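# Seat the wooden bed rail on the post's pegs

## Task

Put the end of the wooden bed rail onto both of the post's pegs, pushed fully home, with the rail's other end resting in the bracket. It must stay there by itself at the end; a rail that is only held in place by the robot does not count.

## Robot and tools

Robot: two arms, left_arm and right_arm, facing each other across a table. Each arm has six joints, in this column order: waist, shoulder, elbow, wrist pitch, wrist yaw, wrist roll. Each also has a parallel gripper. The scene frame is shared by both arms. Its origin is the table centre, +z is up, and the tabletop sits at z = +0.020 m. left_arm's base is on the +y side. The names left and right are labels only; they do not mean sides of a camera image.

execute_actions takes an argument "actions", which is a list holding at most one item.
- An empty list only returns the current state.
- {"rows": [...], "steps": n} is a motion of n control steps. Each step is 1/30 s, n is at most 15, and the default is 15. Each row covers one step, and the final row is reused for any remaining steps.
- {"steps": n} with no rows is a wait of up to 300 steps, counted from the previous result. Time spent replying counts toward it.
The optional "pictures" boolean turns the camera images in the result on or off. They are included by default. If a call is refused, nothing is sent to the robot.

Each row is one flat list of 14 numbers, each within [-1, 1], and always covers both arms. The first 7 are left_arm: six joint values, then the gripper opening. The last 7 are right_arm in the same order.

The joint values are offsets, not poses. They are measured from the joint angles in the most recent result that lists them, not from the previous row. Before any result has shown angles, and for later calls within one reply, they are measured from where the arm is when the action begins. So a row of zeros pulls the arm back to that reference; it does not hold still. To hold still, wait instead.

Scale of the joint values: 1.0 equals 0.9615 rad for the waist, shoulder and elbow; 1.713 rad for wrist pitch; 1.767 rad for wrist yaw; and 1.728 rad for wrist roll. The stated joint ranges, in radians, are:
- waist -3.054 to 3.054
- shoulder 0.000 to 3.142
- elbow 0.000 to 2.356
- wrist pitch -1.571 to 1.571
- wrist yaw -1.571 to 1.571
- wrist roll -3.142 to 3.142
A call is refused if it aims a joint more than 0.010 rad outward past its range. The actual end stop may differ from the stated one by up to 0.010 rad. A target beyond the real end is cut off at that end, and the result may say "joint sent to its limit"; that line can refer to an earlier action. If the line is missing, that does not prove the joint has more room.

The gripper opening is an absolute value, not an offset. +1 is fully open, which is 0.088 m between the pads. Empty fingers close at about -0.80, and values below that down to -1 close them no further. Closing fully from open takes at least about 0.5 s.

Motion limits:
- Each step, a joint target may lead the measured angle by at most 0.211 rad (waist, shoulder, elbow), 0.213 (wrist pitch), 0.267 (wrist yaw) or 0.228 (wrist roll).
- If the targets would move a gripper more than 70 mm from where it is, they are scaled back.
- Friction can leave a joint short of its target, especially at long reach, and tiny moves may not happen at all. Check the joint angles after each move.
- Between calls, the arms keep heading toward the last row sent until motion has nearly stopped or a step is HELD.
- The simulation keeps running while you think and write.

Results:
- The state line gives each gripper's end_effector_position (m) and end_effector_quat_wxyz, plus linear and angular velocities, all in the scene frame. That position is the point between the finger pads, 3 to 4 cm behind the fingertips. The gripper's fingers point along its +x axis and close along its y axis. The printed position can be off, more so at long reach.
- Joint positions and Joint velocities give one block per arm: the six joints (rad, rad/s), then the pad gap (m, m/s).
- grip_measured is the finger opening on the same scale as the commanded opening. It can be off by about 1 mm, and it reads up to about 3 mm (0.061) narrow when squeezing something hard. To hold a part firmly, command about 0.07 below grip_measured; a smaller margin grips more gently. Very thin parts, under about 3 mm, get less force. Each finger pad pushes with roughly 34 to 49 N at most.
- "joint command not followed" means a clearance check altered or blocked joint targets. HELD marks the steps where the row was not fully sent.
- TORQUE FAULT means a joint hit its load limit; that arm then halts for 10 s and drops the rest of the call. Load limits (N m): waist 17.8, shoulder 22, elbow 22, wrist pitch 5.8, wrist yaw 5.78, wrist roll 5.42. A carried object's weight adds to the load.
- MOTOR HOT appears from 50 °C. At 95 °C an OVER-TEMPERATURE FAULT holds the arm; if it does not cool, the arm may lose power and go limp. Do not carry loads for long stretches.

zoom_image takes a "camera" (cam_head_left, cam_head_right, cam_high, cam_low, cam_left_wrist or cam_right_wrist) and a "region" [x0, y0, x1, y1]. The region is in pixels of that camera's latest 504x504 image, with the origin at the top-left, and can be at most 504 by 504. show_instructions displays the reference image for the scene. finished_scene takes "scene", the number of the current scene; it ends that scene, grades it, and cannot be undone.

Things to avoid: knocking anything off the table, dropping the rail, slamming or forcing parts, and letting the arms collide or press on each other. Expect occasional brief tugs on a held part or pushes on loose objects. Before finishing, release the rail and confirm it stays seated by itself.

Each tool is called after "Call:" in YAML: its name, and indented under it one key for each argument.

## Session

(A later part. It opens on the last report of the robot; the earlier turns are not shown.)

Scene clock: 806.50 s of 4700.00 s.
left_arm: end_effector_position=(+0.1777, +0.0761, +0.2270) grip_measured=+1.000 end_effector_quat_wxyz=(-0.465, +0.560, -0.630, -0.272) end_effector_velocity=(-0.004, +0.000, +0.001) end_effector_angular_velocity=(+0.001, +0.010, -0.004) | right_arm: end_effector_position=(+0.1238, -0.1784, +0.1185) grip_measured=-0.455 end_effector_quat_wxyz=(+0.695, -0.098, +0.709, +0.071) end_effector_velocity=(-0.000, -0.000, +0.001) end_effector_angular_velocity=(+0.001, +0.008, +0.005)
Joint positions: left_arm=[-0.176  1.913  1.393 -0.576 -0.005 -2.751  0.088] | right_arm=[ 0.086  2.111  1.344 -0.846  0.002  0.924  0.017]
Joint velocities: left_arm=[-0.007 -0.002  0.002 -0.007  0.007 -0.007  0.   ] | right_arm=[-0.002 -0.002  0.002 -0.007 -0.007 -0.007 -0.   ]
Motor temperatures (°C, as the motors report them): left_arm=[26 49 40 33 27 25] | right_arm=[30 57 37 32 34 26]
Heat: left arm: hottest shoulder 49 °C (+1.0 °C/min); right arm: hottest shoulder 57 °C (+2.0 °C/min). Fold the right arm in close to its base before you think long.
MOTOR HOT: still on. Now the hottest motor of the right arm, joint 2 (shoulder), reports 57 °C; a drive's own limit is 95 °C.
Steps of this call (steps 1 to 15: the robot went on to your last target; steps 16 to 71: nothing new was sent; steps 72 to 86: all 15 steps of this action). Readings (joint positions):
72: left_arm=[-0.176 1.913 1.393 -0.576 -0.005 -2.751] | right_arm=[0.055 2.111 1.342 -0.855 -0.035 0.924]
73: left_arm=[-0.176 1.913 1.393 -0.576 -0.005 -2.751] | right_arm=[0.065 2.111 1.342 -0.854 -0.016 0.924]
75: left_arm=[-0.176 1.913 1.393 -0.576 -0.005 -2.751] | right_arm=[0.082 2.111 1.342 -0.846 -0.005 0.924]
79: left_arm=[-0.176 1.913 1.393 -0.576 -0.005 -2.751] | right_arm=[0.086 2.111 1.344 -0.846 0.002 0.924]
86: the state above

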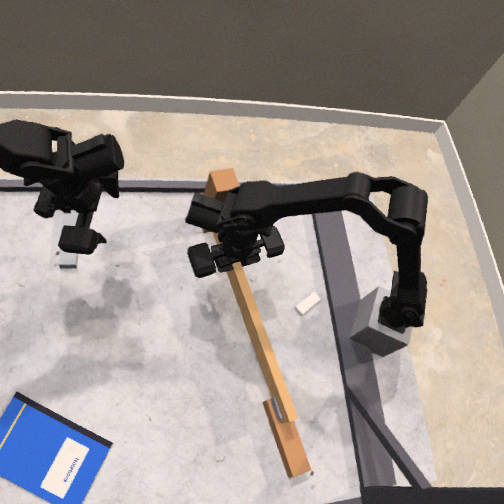

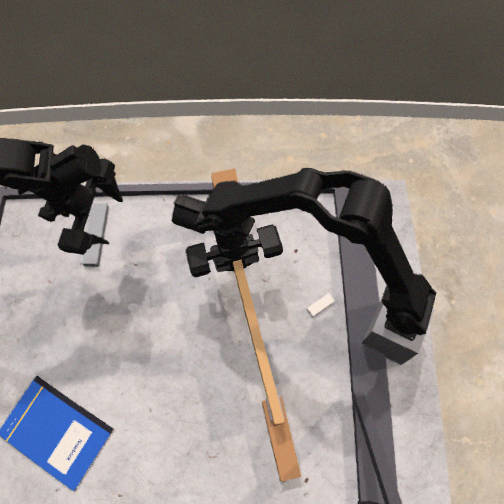

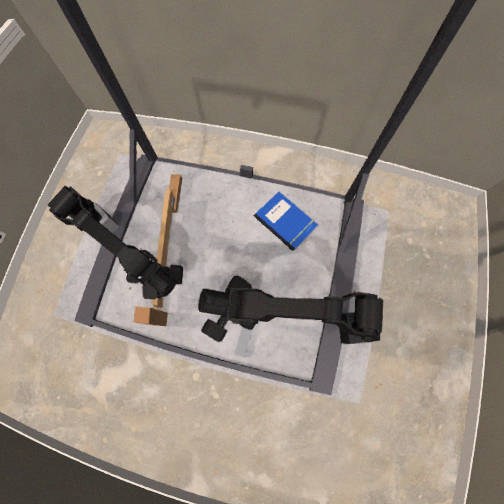

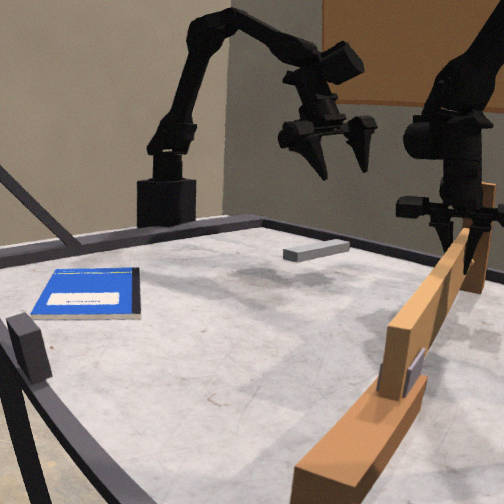

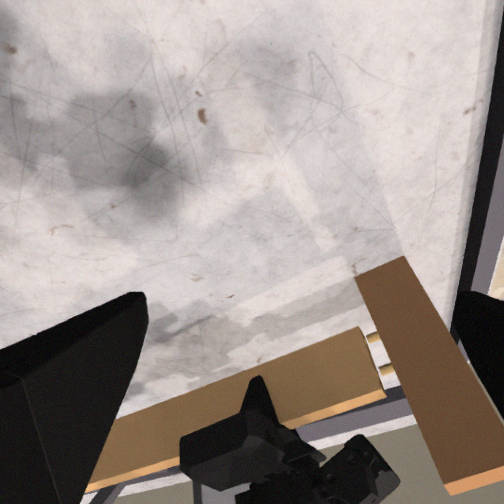

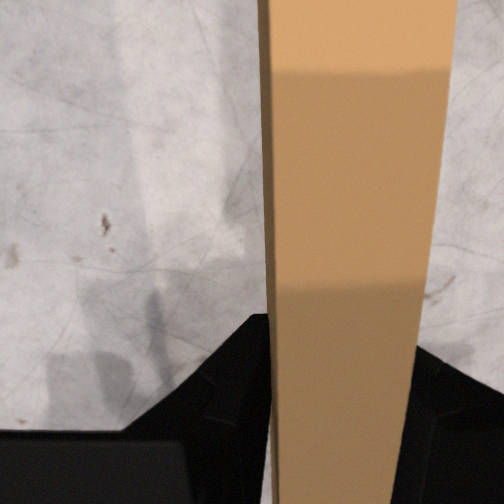

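Call:
execute_actions:
  actions:
    - {"rows": [[0,0,0,0,0,0,1, 0,0.017,0.012,0.003,0,0,-1]]}
  pictures: false

Call:
execute_actions:
  actions:
    - {"rows": [[0,0,0,0,0,0,1, -0.05,-0.01,0.012,0.0,0.0,0,-1]]}
  pictures: false

Scene clock: 810.13 s of 4700.00 s.
left_arm: end_effector_position=(+0.1777, +0.0761, +0.2270) grip_measured=+1.000 end_effector_quat_wxyz=(-0.465, +0.560, -0.630, -0.272) end_effector_velocity=(-0.000, +0.001, +0.001) end_effector_angular_velocity=(+0.003, -0.003, +0.007) | right_arm: end_effector_position=(+0.1240, -0.1784, +0.1179) grip_measured=-0.455 end_effector_quat_wxyz=(+0.694, -0.097, +0.709, +0.071) end_effector_velocity=(-0.001, -0.002, +0.000) end_effector_angular_velocity=(-0.003, +0.010, +0.019)
Joint positions: left_arm=[-0.176  1.913  1.393 -0.576 -0.005 -2.751  0.088] | right_arm=[ 0.084  2.112  1.344 -0.844  0.     0.924  0.017]
Joint velocities: left_arm=[-0.002 -0.002  0.002 -0.007 -0.007 -0.007  0.   ] | right_arm=[-0.002 -0.002 -0.002 -0.007 -0.007 -0.022 -0.   ]
Motor temperatures (°C, as the motors report them): left_arm=[26 49 40 33 27 25] | right_arm=[30 57 37 32 34 26]
Heat: left arm: hottest shoulder 49 °C (+1.0 °C/min); right arm: hottest shoulder 57 °C (+2.0 °C/min). Fold the right arm in close to its base before you think long.
MOTOR HOT: still on. Now the hottest motor of the right arm, joint 2 (shoulder), reports 57 °C; a drive's own limit is 95 °C.
Steps of this call (steps 1 to 15: the robot went on to your last target; steps 16 to 90: nothing new was sent; then 0.13 s passed at rest; steps 91 to 105: all 15 steps of this action). Readings (joint positions):
91: left_arm=[-0.176 1.913 1.393 -0.576 -0.005 -2.751] | right_arm=[0.085 2.111 1.344 -0.846 0.002 0.924]
92: left_arm=[-0.176 1.913 1.393 -0.576 -0.005 -2.751] | right_arm=[0.085 2.111 1.344 -0.846 0.002 0.924]
94: left_arm=[-0.176 1.913 1.393 -0.576 -0.005 -2.751] | right_arm=[0.085 2.112 1.344 -0.846 0.001 0.924]
98: left_arm=[-0.176 1.913 1.393 -0.576 -0.005 -2.751] | right_arm=[0.085 2.112 1.344 -0.845 0.000 0.924]
105: the state above

Scene clock: 810.63 s of 4700.00 s.
left_arm: end_effector_position=(+0.1777, +0.0761, +0.2270) grip_measured=+1.000 end_effector_quat_wxyz=(-0.465, +0.560, -0.630, -0.272) end_effector_velocity=(+0.002, +0.001, -0.003) end_effector_angular_velocity=(+0.005, -0.022, +0.001) | right_arm: end_effector_position=(+0.1274, -0.1807, +0.1180) grip_measured=-0.455 end_effector_quat_wxyz=(+0.687, -0.086, +0.719, +0.067) end_effector_velocity=(-0.000, -0.000, +0.001) end_effector_angular_velocity=(+0.002, +0.009, +0.034)
Joint positions: left_arm=[-0.176  1.913  1.393 -0.576 -0.005 -2.751  0.088] | right_arm=[ 0.062  2.112  1.344 -0.848 -0.026  0.923  0.017]
Joint velocities: left_arm=[-0.002  0.002 -0.007  0.007 -0.022  0.007  0.   ] | right_arm=[-0.002 -0.002  0.002 -0.007 -0.007 -0.037  0.   ]
Motor temperatures (°C, as the motors report them): left_arm=[26 49 40 33 27 25] | right_arm=[30 57 37 32 34 26]
Heat: left arm: hottest shoulder 49 °C (+1.0 °C/min); right arm: hottest shoulder 57 °C (+2.0 °C/min). Fold the right arm in close to its base before you think long.
MOTOR HOT: still on. Now the hottest motor of the right arm, joint 2 (shoulder), reports 57 °C; a drive's own limit is 95 °C.
Steps of this call (steps 1 to 15: all 15 steps of this action). Readings (joint positions):
1: left_arm=[-0.176 1.913 1.393 -0.576 -0.005 -2.751] | right_arm=[0.080 2.112 1.344 -0.844 -0.006 0.924]
2: left_arm=[-0.176 1.913 1.393 -0.576 -0.005 -2.751] | right_arm=[0.073 2.112 1.344 -0.847 -0.012 0.924]
4: left_arm=[-0.176 1.913 1.393 -0.576 -0.005 -2.751] | right_arm=[0.062 2.112 1.344 -0.848 -0.025 0.923]
8: left_arm=[-0.176 1.913 1.393 -0.576 -0.005 -2.751] | right_arm=[0.062 2.112 1.344 -0.848 -0.026 0.923]
15: the state above

Slide in diagonally with elbow − slowly under light press.

Call:
execute_actions:
  actions:
    - {"rows": [[0,0,0,0,0,0,1, -0.01,-0.01,-0.008,0.004,0.02,0,-1],[0,0,0,0,0,0,1, -0.01,-0.01,-0.009,0.004,0.02,0,-1],[0,0,0,0,0,0,1, -0.01,-0.01,-0.01,0.004,0.02,0,-1],[0,0,0,0,0,0,1, -0.01,-0.01,-0.011,0.004,0.02,0,-1],[0,0,0,0,0,0,1, -0.01,-0.01,-0.012,0.004,0.02,0,-1],[0,0,0,0,0,0,1, -0.01,-0.01,-0.013,0.004,0.02,0,-1],[0,0,0,0,0,0,1, -0.01,-0.01,-0.014,0.004,0.02,0,-1],[0,0,0,0,0,0,1, -0.01,-0.01,-0.015,0.004,0.02,0,-1],[0,0,0,0,0,0,1, -0.01,-0.01,-0.016,0.004,0.02,0,-1],[0,0,0,0,0,0,1, -0.01,-0.01,-0.017,0.004,0.02,0,-1],[0,0,0,0,0,0,1, -0.01,-0.01,-0.018,0.004,0.02,0,-1],[0,0,0,0,0,0,1, -0.01,-0.01,-0.019,0.004,0.02,0,-1],[0,0,0,0,0,0,1, -0.01,-0.01,-0.02,0.004,0.02,0,-1]]}
  pictures: false

Call:
execute_actions:
  actions:
    - {"rows": [[0,0,0,0,0,0,1, -0.05,-0.01,0.012,0.004,0.02,0,-1]]}
  pictures: false

Scene clock: 818.03 s of 4700.00 s.
left_arm: end_effector_position=(+0.1777, +0.0761, +0.2270) grip_measured=+1.000 end_effector_quat_wxyz=(-0.465, +0.560, -0.630, -0.272) end_effector_velocity=(-0.001, +0.005, -0.004) end_effector_angular_velocity=(+0.025, +0.013, +0.006) | right_arm: end_effector_position=(+0.1276, -0.1844, +0.1156) grip_measured=-0.455 end_effector_quat_wxyz=(+0.690, -0.092, +0.715, +0.063) end_effector_velocity=(-0.003, -0.006, -0.000) end_effector_angular_velocity=(-0.021, +0.018, +0.004)
Joint positions: left_arm=[-0.176  1.913  1.393 -0.576 -0.005 -2.751  0.088] | right_arm=[ 0.064  2.112  1.332 -0.845 -0.01   0.923  0.017]
Joint velocities: left_arm=[ 0.002  0.002 -0.002 -0.022  0.007 -0.007  0.   ] | right_arm=[-0.002 -0.002 -0.007 -0.022 -0.007 -0.007  0.   ]
Motor temperatures (°C, as the motors report them): left_arm=[26 49 40 33 27 25] | right_arm=[30 57 37 31 33 26]
Heat: left arm: hottest shoulder 49 °C (+1.0 °C/min); right arm: hottest shoulder 57 °C (-1.0 °C/min). Fold the right arm in close to its base before you think long.
MOTOR HOT: still on. Now the hottest motor of the right arm, joint 2 (shoulder), reports 57 °C; a drive's own limit is 95 °C.
Steps of this call (steps 1 to 15: the robot went on to your last target; steps 16 to 90: nothing new was sent; then 3.90 s passed at rest; steps 91 to 105: all 15 steps of this action). Readings (joint positions):
91: left_arm=[-0.176 1.913 1.393 -0.576 -0.005 -2.751] | right_arm=[0.063 2.112 1.343 -0.848 -0.025 0.923]
92: left_arm=[-0.176 1.913 1.393 -0.576 -0.005 -2.751] | right_arm=[0.064 2.112 1.343 -0.848 -0.022 0.923]
94: left_arm=[-0.176 1.913 1.393 -0.576 -0.005 -2.751] | right_arm=[0.066 2.112 1.341 -0.847 -0.019 0.923]
98: left_arm=[-0.176 1.913 1.393 -0.576 -0.005 -2.751] | right_arm=[0.066 2.112 1.339 -0.845 -0.018 0.923]
105: the state above

Scene clock: 818.53 s of 4700.00 s.
left_arm: end_effector_position=(+0.1777, +0.0761, +0.2270) grip_measured=+1.000 end_effector_quat_wxyz=(-0.465, +0.560, -0.630, -0.272) end_effector_velocity=(-0.000, +0.002, -0.001) end_effector_angular_velocity=(+0.007, +0.004, +0.020) | right_arm: end_effector_position=(+0.1284, -0.1847, +0.1156) grip_measured=-0.455 end_effector_quat_wxyz=(+0.687, -0.087, +0.719, +0.062) end_effector_velocity=(+0.001, -0.002, +0.002) end_effector_angular_velocity=(-0.005, -0.005, +0.005)
Joint positions: left_arm=[-0.176  1.913  1.393 -0.576 -0.005 -2.751  0.088] | right_arm=[ 0.057  2.112  1.332 -0.845 -0.021  0.923  0.017]
Joint velocities: left_arm=[-0.002 -0.002 -0.002 -0.007 -0.007 -0.022  0.   ] | right_arm=[-0.002 -0.007 -0.002 -0.007  0.007 -0.007 -0.   ]
Motor temperatures (°C, as the motors report them): left_arm=[26 49 40 33 27 25] | right_arm=[30 57 37 31 33 26]
Heat: left arm: hottest shoulder 49 °C (+1.0 °C/min); right arm: hottest shoulder 57 °C (-1.0 °C/min). Fold the right arm in close to its base before you think long.
MOTOR HOT: still on. Now the hottest motor of the right arm, joint 2 (shoulder), reports 57 °C; a drive's own limit is 95 °C.
Steps of this call (steps 1 to 15: all 15 steps of this action). Readings (joint positions):
1: left_arm=[-0.176 1.913 1.393 -0.576 -0.005 -2.751] | right_arm=[0.062 2.112 1.332 -0.845 -0.013 0.923]
2: left_arm=[-0.176 1.913 1.393 -0.576 -0.005 -2.751] | right_arm=[0.059 2.112 1.332 -0.845 -0.018 0.923]
4: left_arm=[-0.176 1.913 1.393 -0.576 -0.005 -2.751] | right_arm=[0.057 2.112 1.332 -0.845 -0.021 0.923]
8: left_arm=[-0.176 1.913 1.393 -0.576 -0.005 -2.751] | right_arm=[0.057 2.112 1.332 -0.845 -0.021 0.923]
15: the state above

Now rise slowly under light press.

Call:
execute_actions:
  actions:
    - {"rows": [[0,0,0,0,0,0,1, -0.015,-0.04,0.012,0.004,0.02,0,-1]]}
  pictures: false

Call:
execute_actions:
  actions:
    - {"rows": [[0,0,0,0,0,0,1, -0.02,-0.04,0.012,0.004,0.01,0,-1]]}
  pictures: false

Call:
execute_actions:
  actions:
    - {"rows": [[0,0,0,0,0,0,1, -0.02,-0.04,0.012,0.004,0.01,0,-1]]}
  pictures: false

Scene clock: 822.33 s of 4700.00 s.
left_arm: end_effector_position=(+0.1777, +0.0761, +0.2270) grip_measured=+1.000 end_effector_quat_wxyz=(-0.465, +0.560, -0.630, -0.272) end_effector_velocity=(-0.000, +0.003, -0.002) end_effector_angular_velocity=(+0.012, -0.002, +0.007) | right_arm: end_effector_position=(+0.1283, -0.1841, +0.1165) grip_measured=-0.455 end_effector_quat_wxyz=(+0.688, -0.088, +0.717, +0.063) end_effector_velocity=(-0.001, -0.003, -0.001) end_effector_angular_velocity=(-0.014, -0.001, +0.010)
Joint positions: left_arm=[-0.176  1.913  1.393 -0.576 -0.005 -2.751  0.088] | right_arm=[ 0.06   2.109  1.332 -0.844 -0.017  0.923  0.017]
Joint velocities: left_arm=[-0.002 -0.002 -0.007 -0.007 -0.007 -0.007  0.   ] | right_arm=[ 0.002  0.002 -0.002 -0.007  0.007 -0.007 -0.   ]
Motor temperatures (°C, as the motors report them): left_arm=[26 49 40 33 27 25] | right_arm=[30 57 37 31 34 26]
Heat: left arm: hottest shoulder 49 °C (+1.0 °C/min); right arm: hottest shoulder 57 °C (-1.0 °C/min). Fold the right arm in close to its base before you think long.
MOTOR HOT: still on. Now the hottest motor of the right arm, joint 2 (shoulder), reports 57 °C; a drive's own limit is 95 °C.
Steps of this call (steps 1 to 15: the robot went on to your last target; steps 16 to 90: nothing new was sent; then 0.30 s passed at rest; steps 91 to 105: all 15 steps of this action). Readings (joint positions):
91: left_arm=[-0.176 1.913 1.393 -0.576 -0.005 -2.751] | right_arm=[0.058 2.111 1.332 -0.844 -0.020 0.923]
92: left_arm=[-0.176 1.913 1.393 -0.576 -0.005 -2.751] | right_arm=[0.059 2.110 1.332 -0.844 -0.019 0.923]
94: left_arm=[-0.176 1.913 1.393 -0.576 -0.005 -2.751] | right_arm=[0.060 2.110 1.332 -0.844 -0.017 0.923]
98: left_arm=[-0.176 1.913 1.393 -0.576 -0.005 -2.751] | right_arm=[0.060 2.109 1.332 -0.844 -0.017 0.923]
105: the state above

Scene clock: 822.83 s of 4700.00 s.
left_arm: end_effector_position=(+0.1777, +0.0761, +0.2270) grip_measured=+1.000 end_effector_quat_wxyz=(-0.465, +0.560, -0.630, -0.272) end_effector_velocity=(-0.000, +0.004, -0.002) end_effector_angular_velocity=(+0.021, +0.012, +0.006) | right_arm: end_effector_position=(+0.1283, -0.1839, +0.1166) grip_measured=-0.455 end_effector_quat_wxyz=(+0.688, -0.087, +0.717, +0.064) end_effector_velocity=(-0.001, -0.001, +0.002) end_effector_angular_velocity=(+0.002, +0.008, +0.019)
Joint positions: left_arm=[-0.176  1.913  1.393 -0.576 -0.005 -2.751  0.088] | right_arm=[ 0.06   2.109  1.332 -0.843 -0.018  0.923  0.017]
Joint velocities: left_arm=[ 0.002  0.002  0.002 -0.022  0.007 -0.007  0.   ] | right_arm=[-0.002 -0.007 -0.002 -0.007 -0.007 -0.022 -0.   ]
Motor temperatures (°C, as the motors report them): left_arm=[26 49 40 33 27 25] | right_arm=[30 58 37 31 34 26]
Heat: left arm: hottest shoulder 49 °C (+1.0 °C/min); right arm: hottest shoulder 58 °C (+0.0 °C/min). Fold the right arm in close to its base before you think long.
MOTOR HOT: still on. Now the hottest motor of the right arm, joint 2 (shoulder), reports 58 °C; a drive's own limit is 95 °C.
Steps of this call (steps 1 to 15: all 15 steps of this action). Readings (joint positions):
1: left_arm=[-0.176 1.913 1.393 -0.576 -0.005 -2.751] | right_arm=[0.060 2.109 1.332 -0.844 -0.017 0.923]
2: left_arm=[-0.176 1.913 1.393 -0.576 -0.005 -2.751] | right_arm=[0.060 2.109 1.332 -0.844 -0.018 0.923]
4: left_arm=[-0.176 1.913 1.393 -0.576 -0.005 -2.751] | right_arm=[0.060 2.109 1.332 -0.844 -0.018 0.923]
8: left_arm=[-0.176 1.913 1.393 -0.576 -0.005 -2.751] | right_arm=[0.060 2.109 1.332 -0.843 -0.018 0.923]
15: the state above

Scene clock: 823.33 s of 4700.00 s.
left_arm: end_effector_position=(+0.1777, +0.0761, +0.2270) grip_measured=+1.000 end_effector_quat_wxyz=(-0.465, +0.560, -0.630, -0.272) end_effector_velocity=(+0.002, +0.002, -0.001) end_effector_angular_velocity=(+0.009, -0.015, +0.014) | right_arm: end_effector_position=(+0.1284, -0.1839, +0.1168) grip_measured=-0.455 end_effector_quat_wxyz=(+0.688, -0.087, +0.717, +0.064) end_effector_velocity=(-0.005, -0.001, +0.001) end_effector_angular_velocity=(+0.003, +0.023, +0.009)
Joint positions: left_arm=[-0.176  1.913  1.393 -0.576 -0.005 -2.751  0.088] | right_arm=[ 0.059  2.109  1.332 -0.843 -0.019  0.923  0.017]
Joint velocities: left_arm=[-0.002 -0.002 -0.002 -0.007 -0.022 -0.007  0.   ] | right_arm=[ 0.002 -0.007 -0.007 -0.007 -0.022 -0.007 -0.   ]
Motor temperatures (°C, as the motors report them): left_arm=[26 49 40 33 27 25] | right_arm=[30 58 37 31 34 26]
Heat: left arm: hottest shoulder 49 °C (+1.0 °C/min); right arm: hottest shoulder 58 °C (+0.0 °C/min). Fold the right arm in close to its base before you think long.
MOTOR HOT: still on. Now the hottest motor of the right arm, joint 2 (shoulder), reports 58 °C; a drive's own limit is 95 °C.
Steps of this call (steps 1 to 15: all 15 steps of this action). Readings (joint positions):
1: left_arm=[-0.176 1.913 1.393 -0.576 -0.005 -2.751] | right_arm=[0.060 2.109 1.332 -0.843 -0.018 0.923]
2: left_arm=[-0.176 1.913 1.393 -0.576 -0.005 -2.751] | right_arm=[0.060 2.109 1.332 -0.843 -0.019 0.923]
4: left_arm=[-0.176 1.913 1.393 -0.576 -0.005 -2.751] | right_arm=[0.059 2.109 1.332 -0.843 -0.019 0.923]
8: left_arm=[-0.176 1.913 1.393 -0.576 -0.005 -2.751] | right_arm=[0.059 2.109 1.332 -0.843 -0.019 0.923]
15: the state above

Call:
execute_actions:
  actions:
    - {"rows": [[0,0,0,0,0,0,1, -0.02,0.02,0.04,-0.015,0.01,0,-1]],"steps":10}
  pictures: false

Call:
execute_actions:
  actions:
    - {"rows": [[0,0,0,0,0,0,1, -0.02,-0.01,0.012,0.014,0.01,0,-1]],"steps":10}
  pictures: false

Call:
execute_actions:
  actions:
    - {"rows": [[0,0,0,0,0,0,1, -0.02,-0.01,0.012,-0.009,0.01,0,-1]],"steps":10}
  pictures: false

Call:
execute_actions:
  actions:
    - {"rows": [[0,0,0,0,0,0,1, -0.02,0.02,0.04,-0.012,0.01,0,-1]],"steps":10}
  pictures: false

Call:
execute_actions:
  actions:
    - {"rows": [[0,0,0,0,0,0,1, -0.02,-0.01,0.012,0.014,0.01,0,-1]],"steps":10}
  pictures: false

Call:
execute_actions:
  actions:
    - {"rows": [[0,0,0,0,0,0,1, -0.02,-0.01,0.012,-0.009,0.01,0,-1]],"steps":10}
  pictures: false

Scene clock: 832.50 s of 4700.00 s.
left_arm: end_effector_position=(+0.1777, +0.0761, +0.2270) grip_measured=+1.000 end_effector_quat_wxyz=(-0.465, +0.560, -0.630, -0.272) end_effector_velocity=(+0.002, +0.002, +0.002) end_effector_angular_velocity=(+0.003, -0.003, +0.012) | right_arm: end_effector_position=(+0.1283, -0.1846, +0.1167) grip_measured=-0.455 end_effector_quat_wxyz=(+0.685, -0.092, +0.721, +0.058) end_effector_velocity=(+0.000, +0.001, +0.001) end_effector_angular_velocity=(+0.002, +0.009, +0.019)
Joint positions: left_arm=[-0.176  1.913  1.393 -0.576 -0.005 -2.751  0.088] | right_arm=[ 0.059  2.12   1.349 -0.867 -0.019  0.923  0.017]
Joint velocities: left_arm=[ 0.002 -0.007 -0.002 -0.007 -0.007 -0.007  0.   ] | right_arm=[-0.002  0.002  0.007 -0.007 -0.007 -0.022 -0.   ]
Motor temperatures (°C, as the motors report them): left_arm=[26 49 40 33 27 25] | right_arm=[30 61 37 31 33 26]
Heat: left arm: hottest shoulder 49 °C (+1.0 °C/min); right arm: hottest shoulder 61 °C (+4.1 °C/min). Fold the right arm in close to its base before you think long.
MOTOR HOT: still on. Now the hottest motor of the right arm, joint 2 (shoulder), reports 61 °C; a drive's own limit is 95 °C.
Steps of this call (steps 1 to 15: the robot went on to your last target; steps 16 to 90: nothing new was sent; then 5.83 s passed at rest; steps 91 to 100: all 10 steps of this action). Readings (joint positions):
91: left_arm=[-0.176 1.913 1.393 -0.576 -0.005 -2.751] | right_arm=[0.059 2.110 1.334 -0.846 -0.019 0.923]
92: left_arm=[-0.176 1.913 1.393 -0.576 -0.005 -2.751] | right_arm=[0.059 2.112 1.337 -0.852 -0.019 0.923]
94: left_arm=[-0.176 1.913 1.393 -0.576 -0.005 -2.751] | right_arm=[0.059 2.115 1.343 -0.860 -0.019 0.923]
98: left_arm=[-0.176 1.913 1.393 -0.576 -0.005 -2.751] | right_arm=[0.059 2.119 1.348 -0.866 -0.019 0.923]
100: the state above

Scene clock: 832.83 s of 4700.00 s.
left_arm: end_effector_position=(+0.1777, +0.0761, +0.2270) grip_measured=+1.000 end_effector_quat_wxyz=(-0.465, +0.560, -0.630, -0.272) end_effector_velocity=(+0.002, +0.001, +0.001) end_effector_angular_velocity=(+0.003, -0.003, +0.012) | right_arm: end_effector_position=(+0.1285, -0.1841, +0.1167) grip_measured=-0.455 end_effector_quat_wxyz=(+0.685, -0.091, +0.720, +0.059) end_effector_velocity=(-0.001, -0.002, +0.000) end_effector_angular_velocity=(-0.003, +0.010, +0.004)
Joint positions: left_arm=[-0.176  1.913  1.393 -0.576 -0.005 -2.751  0.088] | right_arm=[ 0.059  2.12   1.349 -0.865 -0.019  0.923  0.017]
Joint velocities: left_arm=[ 0.002 -0.002  0.002 -0.007 -0.007 -0.007  0.   ] | right_arm=[-0.002 -0.002 -0.002 -0.007 -0.007 -0.007 -0.   ]
Motor temperatures (°C, as the motors report them): left_arm=[26 49 40 33 27 25] | right_arm=[30 61 37 31 33 26]
Heat: left arm: hottest shoulder 49 °C (+1.0 °C/min); right arm: hottest shoulder 61 °C (+4.1 °C/min). Fold the right arm in close to its base before you think long.
MOTOR HOT: still on. Now the hottest motor of the right arm, joint 2 (shoulder), reports 61 °C; a drive's own limit is 95 °C.
Steps of this call (steps 1 to 10: all 10 steps of this action). Readings (joint positions):
1: left_arm=[-0.176 1.913 1.393 -0.576 -0.005 -2.751] | right_arm=[0.059 2.120 1.349 -0.866 -0.019 0.923]
2: left_arm=[-0.176 1.913 1.393 -0.576 -0.005 -2.751] | right_arm=[0.059 2.120 1.349 -0.866 -0.019 0.923]
4: left_arm=[-0.176 1.913 1.393 -0.576 -0.005 -2.751] | right_arm=[0.059 2.120 1.349 -0.865 -0.019 0.923]
8: left_arm=[-0.176 1.913 1.393 -0.576 -0.005 -2.751] | right_arm=[0.059 2.120 1.349 -0.865 -0.019 0.923]
10: the state above

Scene clock: 833.17 s of 4700.00 s.
left_arm: end_effector_position=(+0.1777, +0.0761, +0.2270) grip_measured=+1.000 end_effector_quat_wxyz=(-0.465, +0.560, -0.630, -0.272) end_effector_velocity=(-0.000, +0.000, -0.001) end_effector_angular_velocity=(-0.003, +0.003, +0.020) | right_arm: end_effector_position=(+0.1282, -0.1856, +0.1168) grip_measured=-0.455 end_effector_quat_wxyz=(+0.684, -0.093, +0.722, +0.057) end_effector_velocity=(-0.003, -0.003, -0.001) end_effector_angular_velocity=(-0.006, +0.014, +0.038)
Joint positions: left_arm=[-0.176  1.913  1.393 -0.576 -0.005 -2.751  0.088] | right_arm=[ 0.057  2.12   1.349 -0.871 -0.019  0.923  0.017]
Joint velocities: left_arm=[-0.002 -0.002 -0.007  0.007 -0.007 -0.022  0.   ] | right_arm=[ 0.002 -0.002 -0.007 -0.007 -0.007 -0.037  0.   ]
Motor temperatures (°C, as the motors report them): left_arm=[26 49 40 33 27 25] | right_arm=[30 61 37 31 33 26]
Heat: left arm: hottest shoulder 49 °C (+1.0 °C/min); right arm: hottest shoulder 61 °C (+4.0 °C/min). Fold the right arm in close to its base before you think long.
MOTOR HOT: still on. Now the hottest motor of the right arm, joint 2 (shoulder), reports 61 °C; a drive's own limit is 95 °C.
Steps of this call (steps 1 to 10: all 10 steps of this action). Readings (joint positions):
1: left_arm=[-0.176 1.913 1.393 -0.576 -0.005 -2.751] | right_arm=[0.059 2.120 1.349 -0.866 -0.019 0.923]
2: left_arm=[-0.176 1.913 1.393 -0.576 -0.005 -2.751] | right_arm=[0.059 2.120 1.349 -0.866 -0.019 0.923]
4: left_arm=[-0.176 1.913 1.393 -0.576 -0.005 -2.751] | right_arm=[0.059 2.120 1.349 -0.868 -0.019 0.923]
8: left_arm=[-0.176 1.913 1.393 -0.576 -0.005 -2.751] | right_arm=[0.057 2.120 1.349 -0.871 -0.019 0.923]
10: the state above

Scene clock: 833.50 s of 4700.00 s.
left_arm: end_effector_position=(+0.1777, +0.0761, +0.2270) grip_measured=+1.000 end_effector_quat_wxyz=(-0.465, +0.560, -0.630, -0.272) end_effector_velocity=(-0.000, +0.002, -0.001) end_effector_angular_velocity=(+0.008, -0.002, +0.007) | right_arm: end_effector_position=(+0.1285, -0.1853, +0.1173) grip_measured=-0.455 end_effector_quat_wxyz=(+0.682, -0.096, +0.724, +0.052) end_effector_velocity=(-0.000, +0.000, -0.001) end_effector_angular_velocity=(-0.003, +0.010, +0.004)
Joint positions: left_arm=[-0.176  1.913  1.393 -0.576 -0.005 -2.751  0.088] | right_arm=[ 0.057  2.129  1.366 -0.891 -0.019  0.924  0.017]
Joint velocities: left_arm=[-0.002 -0.002 -0.002 -0.007 -0.007 -0.007  0.   ] | right_arm=[-0.002  0.007  0.007 -0.007 -0.007 -0.007  0.   ]
Motor temperatures (°C, as the motors report them): left_arm=[26 49 40 33 27 25] | right_arm=[30 61 37 31 33 26]
Heat: left arm: hottest shoulder 49 °C (+1.0 °C/min); right arm: hottest shoulder 61 °C (+4.0 °C/min). Fold the right arm in close to its base before you think long.
MOTOR HOT: still on. Now the hottest motor of the right arm, joint 2 (shoulder), reports 61 °C; a drive's own limit is 95 °C.
Steps of this call (steps 1 to 10: all 10 steps of this action). Readings (joint positions):
1: left_arm=[-0.176 1.913 1.393 -0.576 -0.005 -2.751] | right_arm=[0.057 2.121 1.353 -0.877 -0.019 0.924]
2: left_arm=[-0.176 1.913 1.393 -0.576 -0.005 -2.751] | right_arm=[0.057 2.123 1.357 -0.881 -0.019 0.924]
4: left_arm=[-0.176 1.913 1.393 -0.576 -0.005 -2.751] | right_arm=[0.057 2.127 1.362 -0.886 -0.019 0.924]
8: left_arm=[-0.176 1.913 1.393 -0.576 -0.005 -2.751] | right_arm=[0.057 2.129 1.365 -0.890 -0.019 0.924]
10: the state above

Scene clock: 833.83 s of 4700.00 s.
left_arm: end_effector_position=(+0.1777, +0.0761, +0.2270) grip_measured=+1.000 end_effector_quat_wxyz=(-0.465, +0.560, -0.630, -0.272) end_effector_velocity=(-0.000, +0.004, -0.002) end_effector_angular_velocity=(+0.021, +0.012, +0.006) | right_arm: end_effector_position=(+0.1287, -0.1847, +0.1172) grip_measured=-0.455 end_effector_quat_wxyz=(+0.682, -0.095, +0.723, +0.053) end_effector_velocity=(-0.000, -0.000, +0.001) end_effector_angular_velocity=(+0.001, +0.008, +0.004)
Joint positions: left_arm=[-0.176  1.913  1.393 -0.576 -0.005 -2.751  0.088] | right_arm=[ 0.057  2.129  1.366 -0.888 -0.019  0.925  0.017]
Joint velocities: left_arm=[ 0.002  0.002  0.002 -0.022  0.007 -0.007  0.   ] | right_arm=[-0.002 -0.002  0.002 -0.007 -0.007 -0.007 -0.   ]
Motor temperatures (°C, as the motors report them): left_arm=[26 49 40 33 27 25] | right_arm=[30 61 37 31 33 26]
Heat: left arm: hottest shoulder 49 °C (+1.0 °C/min); right arm: hottest shoulder 61 °C (+3.0 °C/min). Fold the right arm in close to its base before you think long.
MOTOR HOT: still on. Now the hottest motor of the right arm, joint 2 (shoulder), reports 61 °C; a drive's own limit is 95 °C.
Steps of this call (steps 1 to 10: all 10 steps of this action). Readings (joint positions):
1: left_arm=[-0.176 1.913 1.393 -0.576 -0.005 -2.751] | right_arm=[0.057 2.129 1.366 -0.890 -0.019 0.924]
2: left_arm=[-0.176 1.913 1.393 -0.576 -0.005 -2.751] | right_arm=[0.057 2.129 1.366 -0.889 -0.019 0.924]
4: left_arm=[-0.176 1.913 1.393 -0.576 -0.005 -2.751] | right_arm=[0.057 2.129 1.366 -0.889 -0.019 0.924]
8: left_arm=[-0.176 1.913 1.393 -0.576 -0.005 -2.751] | right_arm=[0.057 2.129 1.366 -0.888 -0.019 0.925]
10: the state above

Scene clock: 834.17 s of 4700.00 s.
left_arm: end_effector_position=(+0.1777, +0.0761, +0.2270) grip_measured=+1.000 end_effector_quat_wxyz=(-0.465, +0.560, -0.630, -0.272) end_effector_velocity=(-0.000, +0.001, +0.003) end_effector_angular_velocity=(-0.002, -0.003, +0.007) | right_arm: end_effector_position=(+0.1283, -0.1857, +0.1173) grip_measured=-0.455 end_effector_quat_wxyz=(+0.681, -0.096, +0.724, +0.051) end_effector_velocity=(+0.001, -0.011, +0.002) end_effector_angular_velocity=(-0.046, +0.012, -0.019)
Joint positions: left_arm=[-0.176  1.913  1.393 -0.576 -0.005 -2.751  0.088] | right_arm=[ 0.057  2.129  1.366 -0.893 -0.019  0.926  0.017]
Joint velocities: left_arm=[-0.002 -0.007  0.002 -0.007 -0.007 -0.007  0.   ] | right_arm=[-0.012 -0.002  0.002 -0.051  0.007  0.007  0.   ]
Motor temperatures (°C, as the motors report them): left_arm=[26 49 40 33 27 25] | right_arm=[30 61 37 31 33 26]
Heat: left arm: hottest shoulder 49 °C (+1.0 °C/min); right arm: hottest shoulder 61 °C (+3.0 °C/min). Fold the right arm in close to its base before you think long.
MOTOR HOT: still on. Now the hottest motor of the right arm, joint 2 (shoulder), reports 61 °C; a drive's own limit is 95 °C.
Steps of this call (steps 1 to 10: all 10 steps of this action). Readings (joint positions):
1: left_arm=[-0.176 1.913 1.393 -0.576 -0.005 -2.751] | right_arm=[0.057 2.129 1.366 -0.889 -0.019 0.925]
2: left_arm=[-0.176 1.913 1.393 -0.576 -0.005 -2.751] | right_arm=[0.057 2.129 1.366 -0.890 -0.019 0.925]
4: left_arm=[-0.176 1.913 1.393 -0.576 -0.005 -2.751] | right_arm=[0.057 2.129 1.366 -0.891 -0.019 0.925]
8: left_arm=[-0.176 1.913 1.393 -0.576 -0.005 -2.751] | right_arm=[0.057 2.129 1.366 -0.892 -0.019 0.925]
10: the state above

Call:
execute_actions:
  actions: []

Scene clock: 845.17 s of 4700.00 s.
left_arm: end_effector_position=(+0.1777, +0.0761, +0.2270) grip_measured=+1.000 end_effector_quat_wxyz=(-0.465, +0.560, -0.630, -0.272) end_effector_velocity=(+0.002, +0.002, +0.002) end_effector_angular_velocity=(+0.005, -0.022, +0.001) | right_arm: end_effector_position=(+0.1285, -0.1860, +0.1173) grip_measured=-0.455 end_effector_quat_wxyz=(+0.681, -0.096, +0.724, +0.051) end_effector_velocity=(-0.002, +0.000, +0.001) end_effector_angular_velocity=(+0.002, +0.009, +0.024)
Joint positions: left_arm=[-0.176  1.913  1.393 -0.576 -0.005 -2.751  0.088] | right_arm=[ 0.056  2.129  1.366 -0.894 -0.019  0.926  0.017]
Joint velocities: left_arm=[-0.002 -0.007 -0.002 -0.007 -0.022  0.007  0.   ] | right_arm=[ 0.002 -0.002  0.002 -0.007 -0.007 -0.022 -0.   ]
Motor temperatures (°C, as the motors report them): left_arm=[26 49 40 33 27 25] | right_arm=[30 60 37 31 33 26]
Heat: left arm: hottest shoulder 49 °C (+1.0 °C/min); right arm: hottest shoulder 60 °C (+3.0 °C/min). Fold the right arm in close to its base before you think long.
MOTOR HOT: still on. Now the hottest motor of the right arm, joint 2 (shoulder), reports 60 °C; a drive's own limit is 95 °C.
Steps of this call (steps 1 to 15: the robot went on to your last target; steps 16 to 90: nothing new was sent; then 8.00 s passed at rest). Readings (joint positions):
1: left_arm=[-0.176 1.913 1.393 -0.576 -0.005 -2.751] | right_arm=[0.056 2.129 1.366 -0.893 -0.019 0.926]
2: left_arm=[-0.176 1.913 1.393 -0.576 -0.005 -2.751] | right_arm=[0.056 2.129 1.366 -0.894 -0.019 0.926]
4: left_arm=[-0.176 1.913 1.393 -0.576 -0.005 -2.751] | right_arm=[0.056 2.129 1.366 -0.894 -0.019 0.926]
8: left_arm=[-0.176 1.913 1.393 -0.576 -0.005 -2.751] | right_arm=[0.056 2.129 1.366 -0.894 -0.019 0.926]
90: the state above
All arms were judged still, so your last target was given up. Only a new action makes them travel on or press farther. Fingers that are still opening or closing keep moving.

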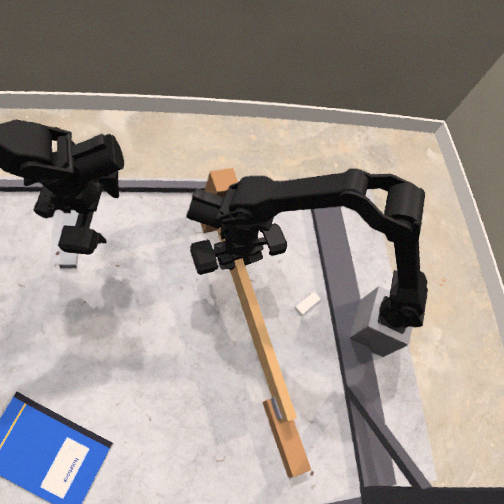

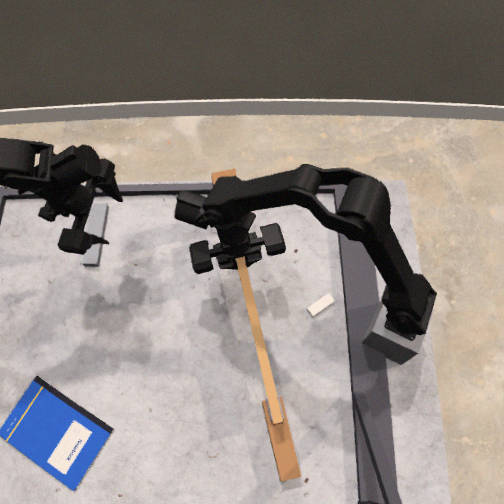

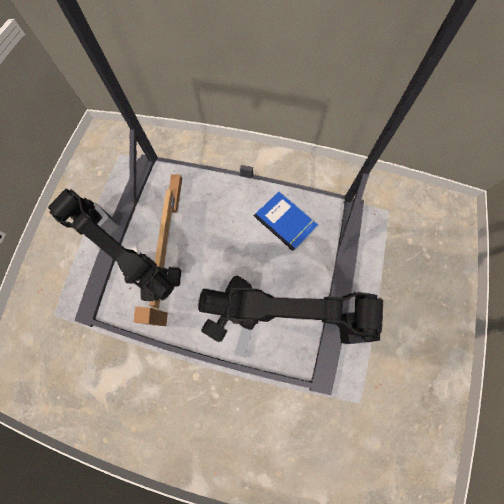

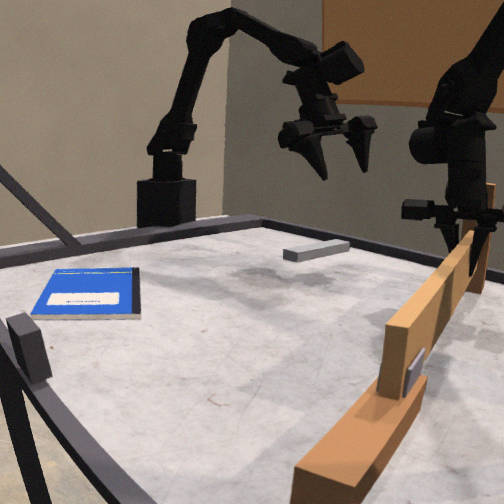

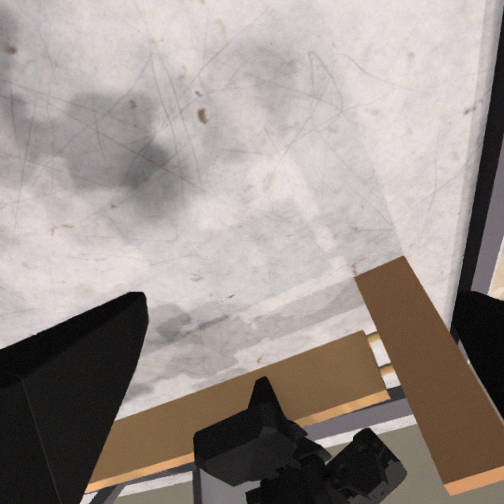

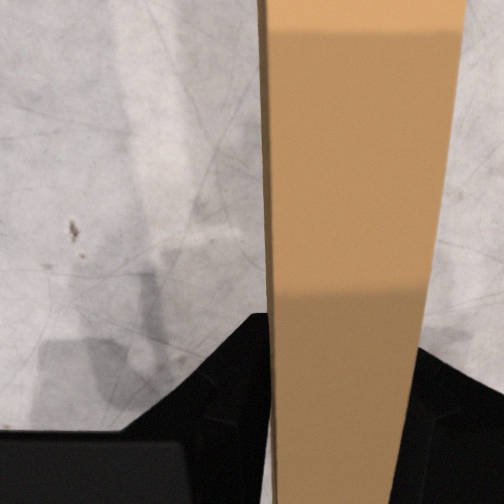

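Call:
execute_actions:
  actions:
    - {"rows":[[0,0,0,0,0,0,1,0.02,0,0.012,0.005,0.02,0,-1]],"steps":15}
  pictures: false

Call:
execute_actions:
  actions:
    - {"rows":[[0,0,0,0,0,0,1,-0.035,0,0.012,0.004,0.0,0,-1]],"steps":15}
  pictures: false

Scene clock: 851.23 s of 4700.00 s.
left_arm: end_effector_position=(+0.1777, +0.0761, +0.2270) grip_measured=+1.000 end_effector_quat_wxyz=(-0.465, +0.560, -0.630, -0.272) end_effector_velocity=(-0.002, -0.002, +0.003) end_effector_angular_velocity=(-0.012, -0.005, +0.003) | right_arm: end_effector_position=(+0.1272, -0.1839, +0.1172) grip_measured=-0.455 end_effector_quat_wxyz=(+0.689, -0.103, +0.715, +0.053) end_effector_velocity=(-0.001, -0.002, +0.000) end_effector_angular_velocity=(-0.003, +0.010, +0.004)
Joint positions: left_arm=[-0.176  1.913  1.393 -0.576 -0.005 -2.751  0.088] | right_arm=[ 0.072  2.129  1.366 -0.887  0.005  0.929  0.017]
Joint velocities: left_arm=[-0.007 -0.002  0.002  0.007 -0.007 -0.007  0.   ] | right_arm=[-0.002 -0.002 -0.002 -0.007 -0.007 -0.007 -0.   ]
Motor temperatures (°C, as the motors report them): left_arm=[26 50 40 33 27 25] | right_arm=[30 60 37 31 32 26]
Heat: left arm: hottest shoulder 50 °C (+1.0 °C/min); right arm: hottest shoulder 60 °C (+3.0 °C/min). Fold the left arm in close to its base before you think long. Fold the right arm in close to its base before you think long.
MOTOR HOT: a motor of the left arm reached 50 °C. Now the hottest motor of the left arm, joint 2 (shoulder), reports 50 °C. The temperature limit of the motors' drives, at which the controller stops that arm, is 95 °C. To cool a motor, set the load down, stop pushing, or move to a pose that needs little force.
MOTOR HOT: still on. Now the hottest motor of the right arm, joint 2 (shoulder), reports 60 °C; a drive's own limit is 95 °C.
Steps of this call (steps 1 to 90: nothing new was sent; then 2.57 s passed at rest; steps 91 to 105: all 15 steps of this action). Readings (joint positions):
91: left_arm=[-0.176 1.913 1.393 -0.576 -0.005 -2.751] | right_arm=[0.059 2.129 1.366 -0.893 -0.016 0.926]
92: left_arm=[-0.176 1.913 1.393 -0.576 -0.005 -2.751] | right_arm=[0.064 2.129 1.366 -0.892 -0.006 0.927]
94: left_arm=[-0.176 1.913 1.393 -0.576 -0.005 -2.751] | right_arm=[0.069 2.129 1.366 -0.889 0.001 0.929]
98: left_arm=[-0.176 1.913 1.393 -0.576 -0.005 -2.751] | right_arm=[0.071 2.129 1.366 -0.887 0.004 0.929]
105: the state above

Scene clock: 851.73 s of 4700.00 s.
left_arm: end_effector_position=(+0.1777, +0.0761, +0.2270) grip_measured=+1.000 end_effector_quat_wxyz=(-0.465, +0.560, -0.630, -0.272) end_effector_velocity=(+0.000, -0.001, +0.001) end_effector_angular_velocity=(-0.007, -0.004, +0.007) | right_arm: end_effector_position=(+0.1281, -0.1842, +0.1172) grip_measured=-0.455 end_effector_quat_wxyz=(+0.684, -0.096, +0.721, +0.052) end_effector_velocity=(+0.002, -0.004, -0.001) end_effector_angular_velocity=(-0.013, -0.000, +0.015)
Joint positions: left_arm=[-0.176  1.913  1.393 -0.576 -0.005 -2.751  0.088] | right_arm=[ 0.062  2.129  1.366 -0.887 -0.014  0.93   0.017]
Joint velocities: left_arm=[-0.002 -0.002 -0.002  0.007 -0.007 -0.007  0.   ] | right_arm=[-0.007  0.002 -0.002 -0.007  0.007 -0.022 -0.   ]
Motor temperatures (°C, as the motors report them): left_arm=[26 50 40 33 27 25] | right_arm=[30 60 37 31 32 26]
Heat: left arm: hottest shoulder 50 °C (+1.0 °C/min); right arm: hottest shoulder 60 °C (+3.0 °C/min). Fold the left arm in close to its base before you think long. Fold the right arm in close to its base before you think long.
MOTOR HOT: still on. Now the hottest motor of the left arm, joint 2 (shoulder), reports 50 °C; a drive's own limit is 95 °C.
MOTOR HOT: still on. Now the hottest motor of the right arm, joint 2 (shoulder), reports 60 °C; a drive's own limit is 95 °C.
Steps of this call (steps 1 to 15: all 15 steps of this action). Readings (joint positions):
1: left_arm=[-0.176 1.913 1.393 -0.576 -0.005 -2.751] | right_arm=[0.070 2.129 1.366 -0.887 0.002 0.930]
2: left_arm=[-0.176 1.913 1.393 -0.576 -0.005 -2.751] | right_arm=[0.066 2.129 1.366 -0.887 -0.005 0.930]
4: left_arm=[-0.176 1.913 1.393 -0.576 -0.005 -2.751] | right_arm=[0.063 2.129 1.366 -0.887 -0.012 0.930]
8: left_arm=[-0.176 1.913 1.393 -0.576 -0.005 -2.751] | right_arm=[0.062 2.129 1.366 -0.887 -0.013 0.930]
15: the state above

Call:
execute_actions:
  actions:
    - {"rows":[[0,0,0,0,0,0,1,-0.03,0,0.012,0.004,0.04,0,-1]],"steps":15}
  pictures: false

Call:
execute_actions:
  actions:
    - {"rows":[[0,0,0,0,0,0,1,-0.03,0,0.03,-0.004,0.04,0,-1]],"steps":15}
  pictures: false

Call:
execute_actions:
  actions:
    - {"rows":[[0,0,0,0,0,0,1,-0.03,0.012,0.008,0.004,0.04,0,-1]],"steps":15}
  pictures: false

Call:
execute_actions:
  actions:
    - {"rows":[[0,0,0,0,0,0,1,-0.03,0.012,0.008,0.004,0.04,0,-1]],"steps":15}
  pictures: false

Scene clock: 856.73 s of 4700.00 s.
left_arm: end_effector_position=(+0.1777, +0.0761, +0.2270) grip_measured=+1.000 end_effector_quat_wxyz=(-0.465, +0.560, -0.630, -0.272) end_effector_velocity=(+0.002, +0.002, -0.003) end_effector_angular_velocity=(+0.015, -0.021, +0.001) | right_arm: end_effector_position=(+0.1280, -0.1840, +0.1172) grip_measured=-0.455 end_effector_quat_wxyz=(+0.689, -0.100, +0.716, +0.052) end_effector_velocity=(-0.003, -0.005, -0.001) end_effector_angular_velocity=(-0.021, +0.019, +0.019)
Joint positions: left_arm=[-0.176  1.913  1.393 -0.576 -0.005 -2.751  0.088] | right_arm=[ 0.068  2.129  1.366 -0.886  0.001  0.931  0.017]
Joint velocities: left_arm=[-0.002  0.002 -0.002 -0.007 -0.022  0.007  0.   ] | right_arm=[-0.002  0.002 -0.002 -0.022 -0.007 -0.022 -0.   ]
Motor temperatures (°C, as the motors report them): left_arm=[26 50 40 33 27 25] | right_arm=[30 60 37 31 32 26]
Heat: left arm: hottest shoulder 50 °C (+1.0 °C/min); right arm: hottest shoulder 60 °C (+3.0 °C/min). Fold the left arm in close to its base before you think long. Fold the right arm in close to its base before you think long.
MOTOR HOT: still on. Now the hottest motor of the left arm, joint 2 (shoulder), reports 50 °C; a drive's own limit is 95 °C.
MOTOR HOT: still on. Now the hottest motor of the right arm, joint 2 (shoulder), reports 60 °C; a drive's own limit is 95 °C.
Steps of this call (steps 1 to 15: the robot went on to your last target; steps 16 to 90: nothing new was sent; then 1.50 s passed at rest; steps 91 to 105: all 15 steps of this action). Readings (joint positions):
91: left_arm=[-0.176 1.913 1.393 -0.576 -0.005 -2.751] | right_arm=[0.062 2.129 1.366 -0.887 -0.012 0.930]
92: left_arm=[-0.176 1.913 1.393 -0.576 -0.005 -2.751] | right_arm=[0.062 2.129 1.366 -0.887 -0.011 0.930]
94: left_arm=[-0.176 1.913 1.393 -0.576 -0.005 -2.751] | right_arm=[0.065 2.129 1.366 -0.887 -0.005 0.930]
98: left_arm=[-0.176 1.913 1.393 -0.576 -0.005 -2.751] | right_arm=[0.067 2.129 1.366 -0.886 0.000 0.931]
105: the state above

Scene clock: 857.23 s of 4700.00 s.
left_arm: end_effector_position=(+0.1777, +0.0761, +0.2270) grip_measured=+1.000 end_effector_quat_wxyz=(-0.465, +0.560, -0.630, -0.272) end_effector_velocity=(-0.000, +0.002, -0.001) end_effector_angular_velocity=(+0.007, +0.004, +0.020) | right_arm: end_effector_position=(+0.1280, -0.1834, +0.1181) grip_measured=-0.455 end_effector_quat_wxyz=(+0.692, -0.103, +0.713, +0.051) end_effector_velocity=(-0.002, -0.001, +0.002) end_effector_angular_velocity=(+0.001, +0.009, +0.024)
Joint positions: left_arm=[-0.176  1.913  1.393 -0.576 -0.005 -2.751  0.088] | right_arm=[ 0.073  2.129  1.37  -0.89   0.011  0.934  0.017]
Joint velocities: left_arm=[-0.002 -0.002 -0.002 -0.007 -0.007 -0.022  0.   ] | right_arm=[ 0.002 -0.007 -0.002 -0.007 -0.007 -0.022 -0.   ]
Motor temperatures (°C, as the motors report them): left_arm=[26 50 40 33 27 25] | right_arm=[30 59 37 31 32 26]
Heat: left arm: hottest shoulder 50 °C (+1.0 °C/min); right arm: hottest shoulder 59 °C (+2.0 °C/min). Fold the left arm in close to its base before you think long. Fold the right arm in close to its base before you think long.
MOTOR HOT: still on. Now the hottest motor of the left arm, joint 2 (shoulder), reports 50 °C; a drive's own limit is 95 °C.
MOTOR HOT: still on. Now the hottest motor of the right arm, joint 2 (shoulder), reports 59 °C; a drive's own limit is 95 °C.
Steps of this call (steps 1 to 15: all 15 steps of this action). Readings (joint positions):
1: left_arm=[-0.176 1.913 1.393 -0.576 -0.005 -2.751] | right_arm=[0.069 2.129 1.366 -0.887 0.003 0.932]
2: left_arm=[-0.176 1.913 1.393 -0.576 -0.005 -2.751] | right_arm=[0.071 2.129 1.368 -0.888 0.006 0.932]
4: left_arm=[-0.176 1.913 1.393 -0.576 -0.005 -2.751] | right_arm=[0.073 2.129 1.369 -0.889 0.010 0.933]
8: left_arm=[-0.176 1.913 1.393 -0.576 -0.005 -2.751] | right_arm=[0.073 2.129 1.369 -0.890 0.010 0.933]
15: the state above

Scene clock: 857.73 s of 4700.00 s.
left_arm: end_effector_position=(+0.1777, +0.0761, +0.2270) grip_measured=+1.000 end_effector_quat_wxyz=(-0.465, +0.560, -0.630, -0.272) end_effector_velocity=(-0.000, +0.002, -0.001) end_effector_angular_velocity=(+0.008, -0.002, +0.007) | right_arm: end_effector_position=(+0.1277, -0.1834, +0.1174) grip_measured=-0.455 end_effector_quat_wxyz=(+0.694, -0.105, +0.711, +0.050) end_effector_velocity=(-0.003, -0.001, +0.000) end_effector_angular_velocity=(+0.002, +0.024, +0.003)
Joint positions: left_arm=[-0.176  1.913  1.393 -0.576 -0.005 -2.751  0.088] | right_arm=[ 0.077  2.131  1.37  -0.89   0.018  0.935  0.017]
Joint velocities: left_arm=[-0.002 -0.002 -0.002 -0.007 -0.007 -0.007  0.   ] | right_arm=[-0.002 -0.002 -0.002 -0.007 -0.022 -0.007  0.   ]
Motor temperatures (°C, as the motors report them): left_arm=[26 50 40 33 27 25] | right_arm=[30 59 37 31 33 26]
Heat: left arm: hottest shoulder 50 °C (+1.0 °C/min); right arm: hottest shoulder 59 °C (+2.0 °C/min). Fold the left arm in close to its base before you think long. Fold the right arm in close to its base before you think long.
MOTOR HOT: still on. Now the hottest motor of the left arm, joint 2 (shoulder), reports 50 °C; a drive's own limit is 95 °C.
MOTOR HOT: still on. Now the hottest motor of the right arm, joint 2 (shoulder), reports 59 °C; a drive's own limit is 95 °C.
Steps of this call (steps 1 to 15: all 15 steps of this action). Readings (joint positions):
1: left_arm=[-0.176 1.913 1.393 -0.576 -0.005 -2.751] | right_arm=[0.074 2.130 1.370 -0.890 0.012 0.934]
2: left_arm=[-0.176 1.913 1.393 -0.576 -0.005 -2.751] | right_arm=[0.075 2.131 1.370 -0.890 0.015 0.935]
4: left_arm=[-0.176 1.913 1.393 -0.576 -0.005 -2.751] | right_arm=[0.077 2.131 1.370 -0.890 0.018 0.935]
8: left_arm=[-0.176 1.913 1.393 -0.576 -0.005 -2.751] | right_arm=[0.077 2.131 1.370 -0.890 0.018 0.935]
15: the state above

Scene clock: 858.23 s of 4700.00 s.
left_arm: end_effector_position=(+0.1777, +0.0761, +0.2270) grip_measured=+1.000 end_effector_quat_wxyz=(-0.465, +0.560, -0.630, -0.272) end_effector_velocity=(-0.002, +0.002, -0.003) end_effector_angular_velocity=(+0.012, +0.005, -0.012) | right_arm: end_effector_position=(+0.1275, -0.1834, +0.1172) grip_measured=-0.455 end_effector_quat_wxyz=(+0.695, -0.107, +0.709, +0.049) end_effector_velocity=(-0.001, -0.002, +0.000) end_effector_angular_velocity=(-0.004, +0.011, +0.019)
Joint positions: left_arm=[-0.176  1.913  1.393 -0.576 -0.005 -2.751  0.088] | right_arm=[ 0.08   2.132  1.37  -0.89   0.024  0.938  0.017]
Joint velocities: left_arm=[-0.002  0.002 -0.002 -0.007  0.007  0.007  0.   ] | right_arm=[-0.002 -0.002 -0.002 -0.007 -0.007 -0.022 -0.   ]
Motor temperatures (°C, as the motors report them): left_arm=[26 50 40 33 27 25] | right_arm=[30 59 37 31 33 26]
Heat: left arm: hottest shoulder 50 °C (+1.0 °C/min); right arm: hottest shoulder 59 °C (+2.0 °C/min). Fold the left arm in close to its base before you think long. Fold the right arm in close to its base before you think long.
MOTOR HOT: still on. Now the hottest motor of the left arm, joint 2 (shoulder), reports 50 °C; a drive's own limit is 95 °C.
MOTOR HOT: still on. Now the hottest motor of the right arm, joint 2 (shoulder), reports 59 °C; a drive's own limit is 95 °C.
Steps of this call (steps 1 to 15: all 15 steps of this action). Readings (joint positions):
1: left_arm=[-0.176 1.913 1.393 -0.576 -0.005 -2.751] | right_arm=[0.077 2.132 1.370 -0.890 0.019 0.936]
2: left_arm=[-0.176 1.913 1.393 -0.576 -0.005 -2.751] | right_arm=[0.078 2.132 1.370 -0.890 0.021 0.937]
4: left_arm=[-0.176 1.913 1.393 -0.576 -0.005 -2.751] | right_arm=[0.079 2.132 1.370 -0.890 0.023 0.937]
8: left_arm=[-0.176 1.913 1.393 -0.576 -0.005 -2.751] | right_arm=[0.079 2.132 1.370 -0.890 0.023 0.937]
15: the state above


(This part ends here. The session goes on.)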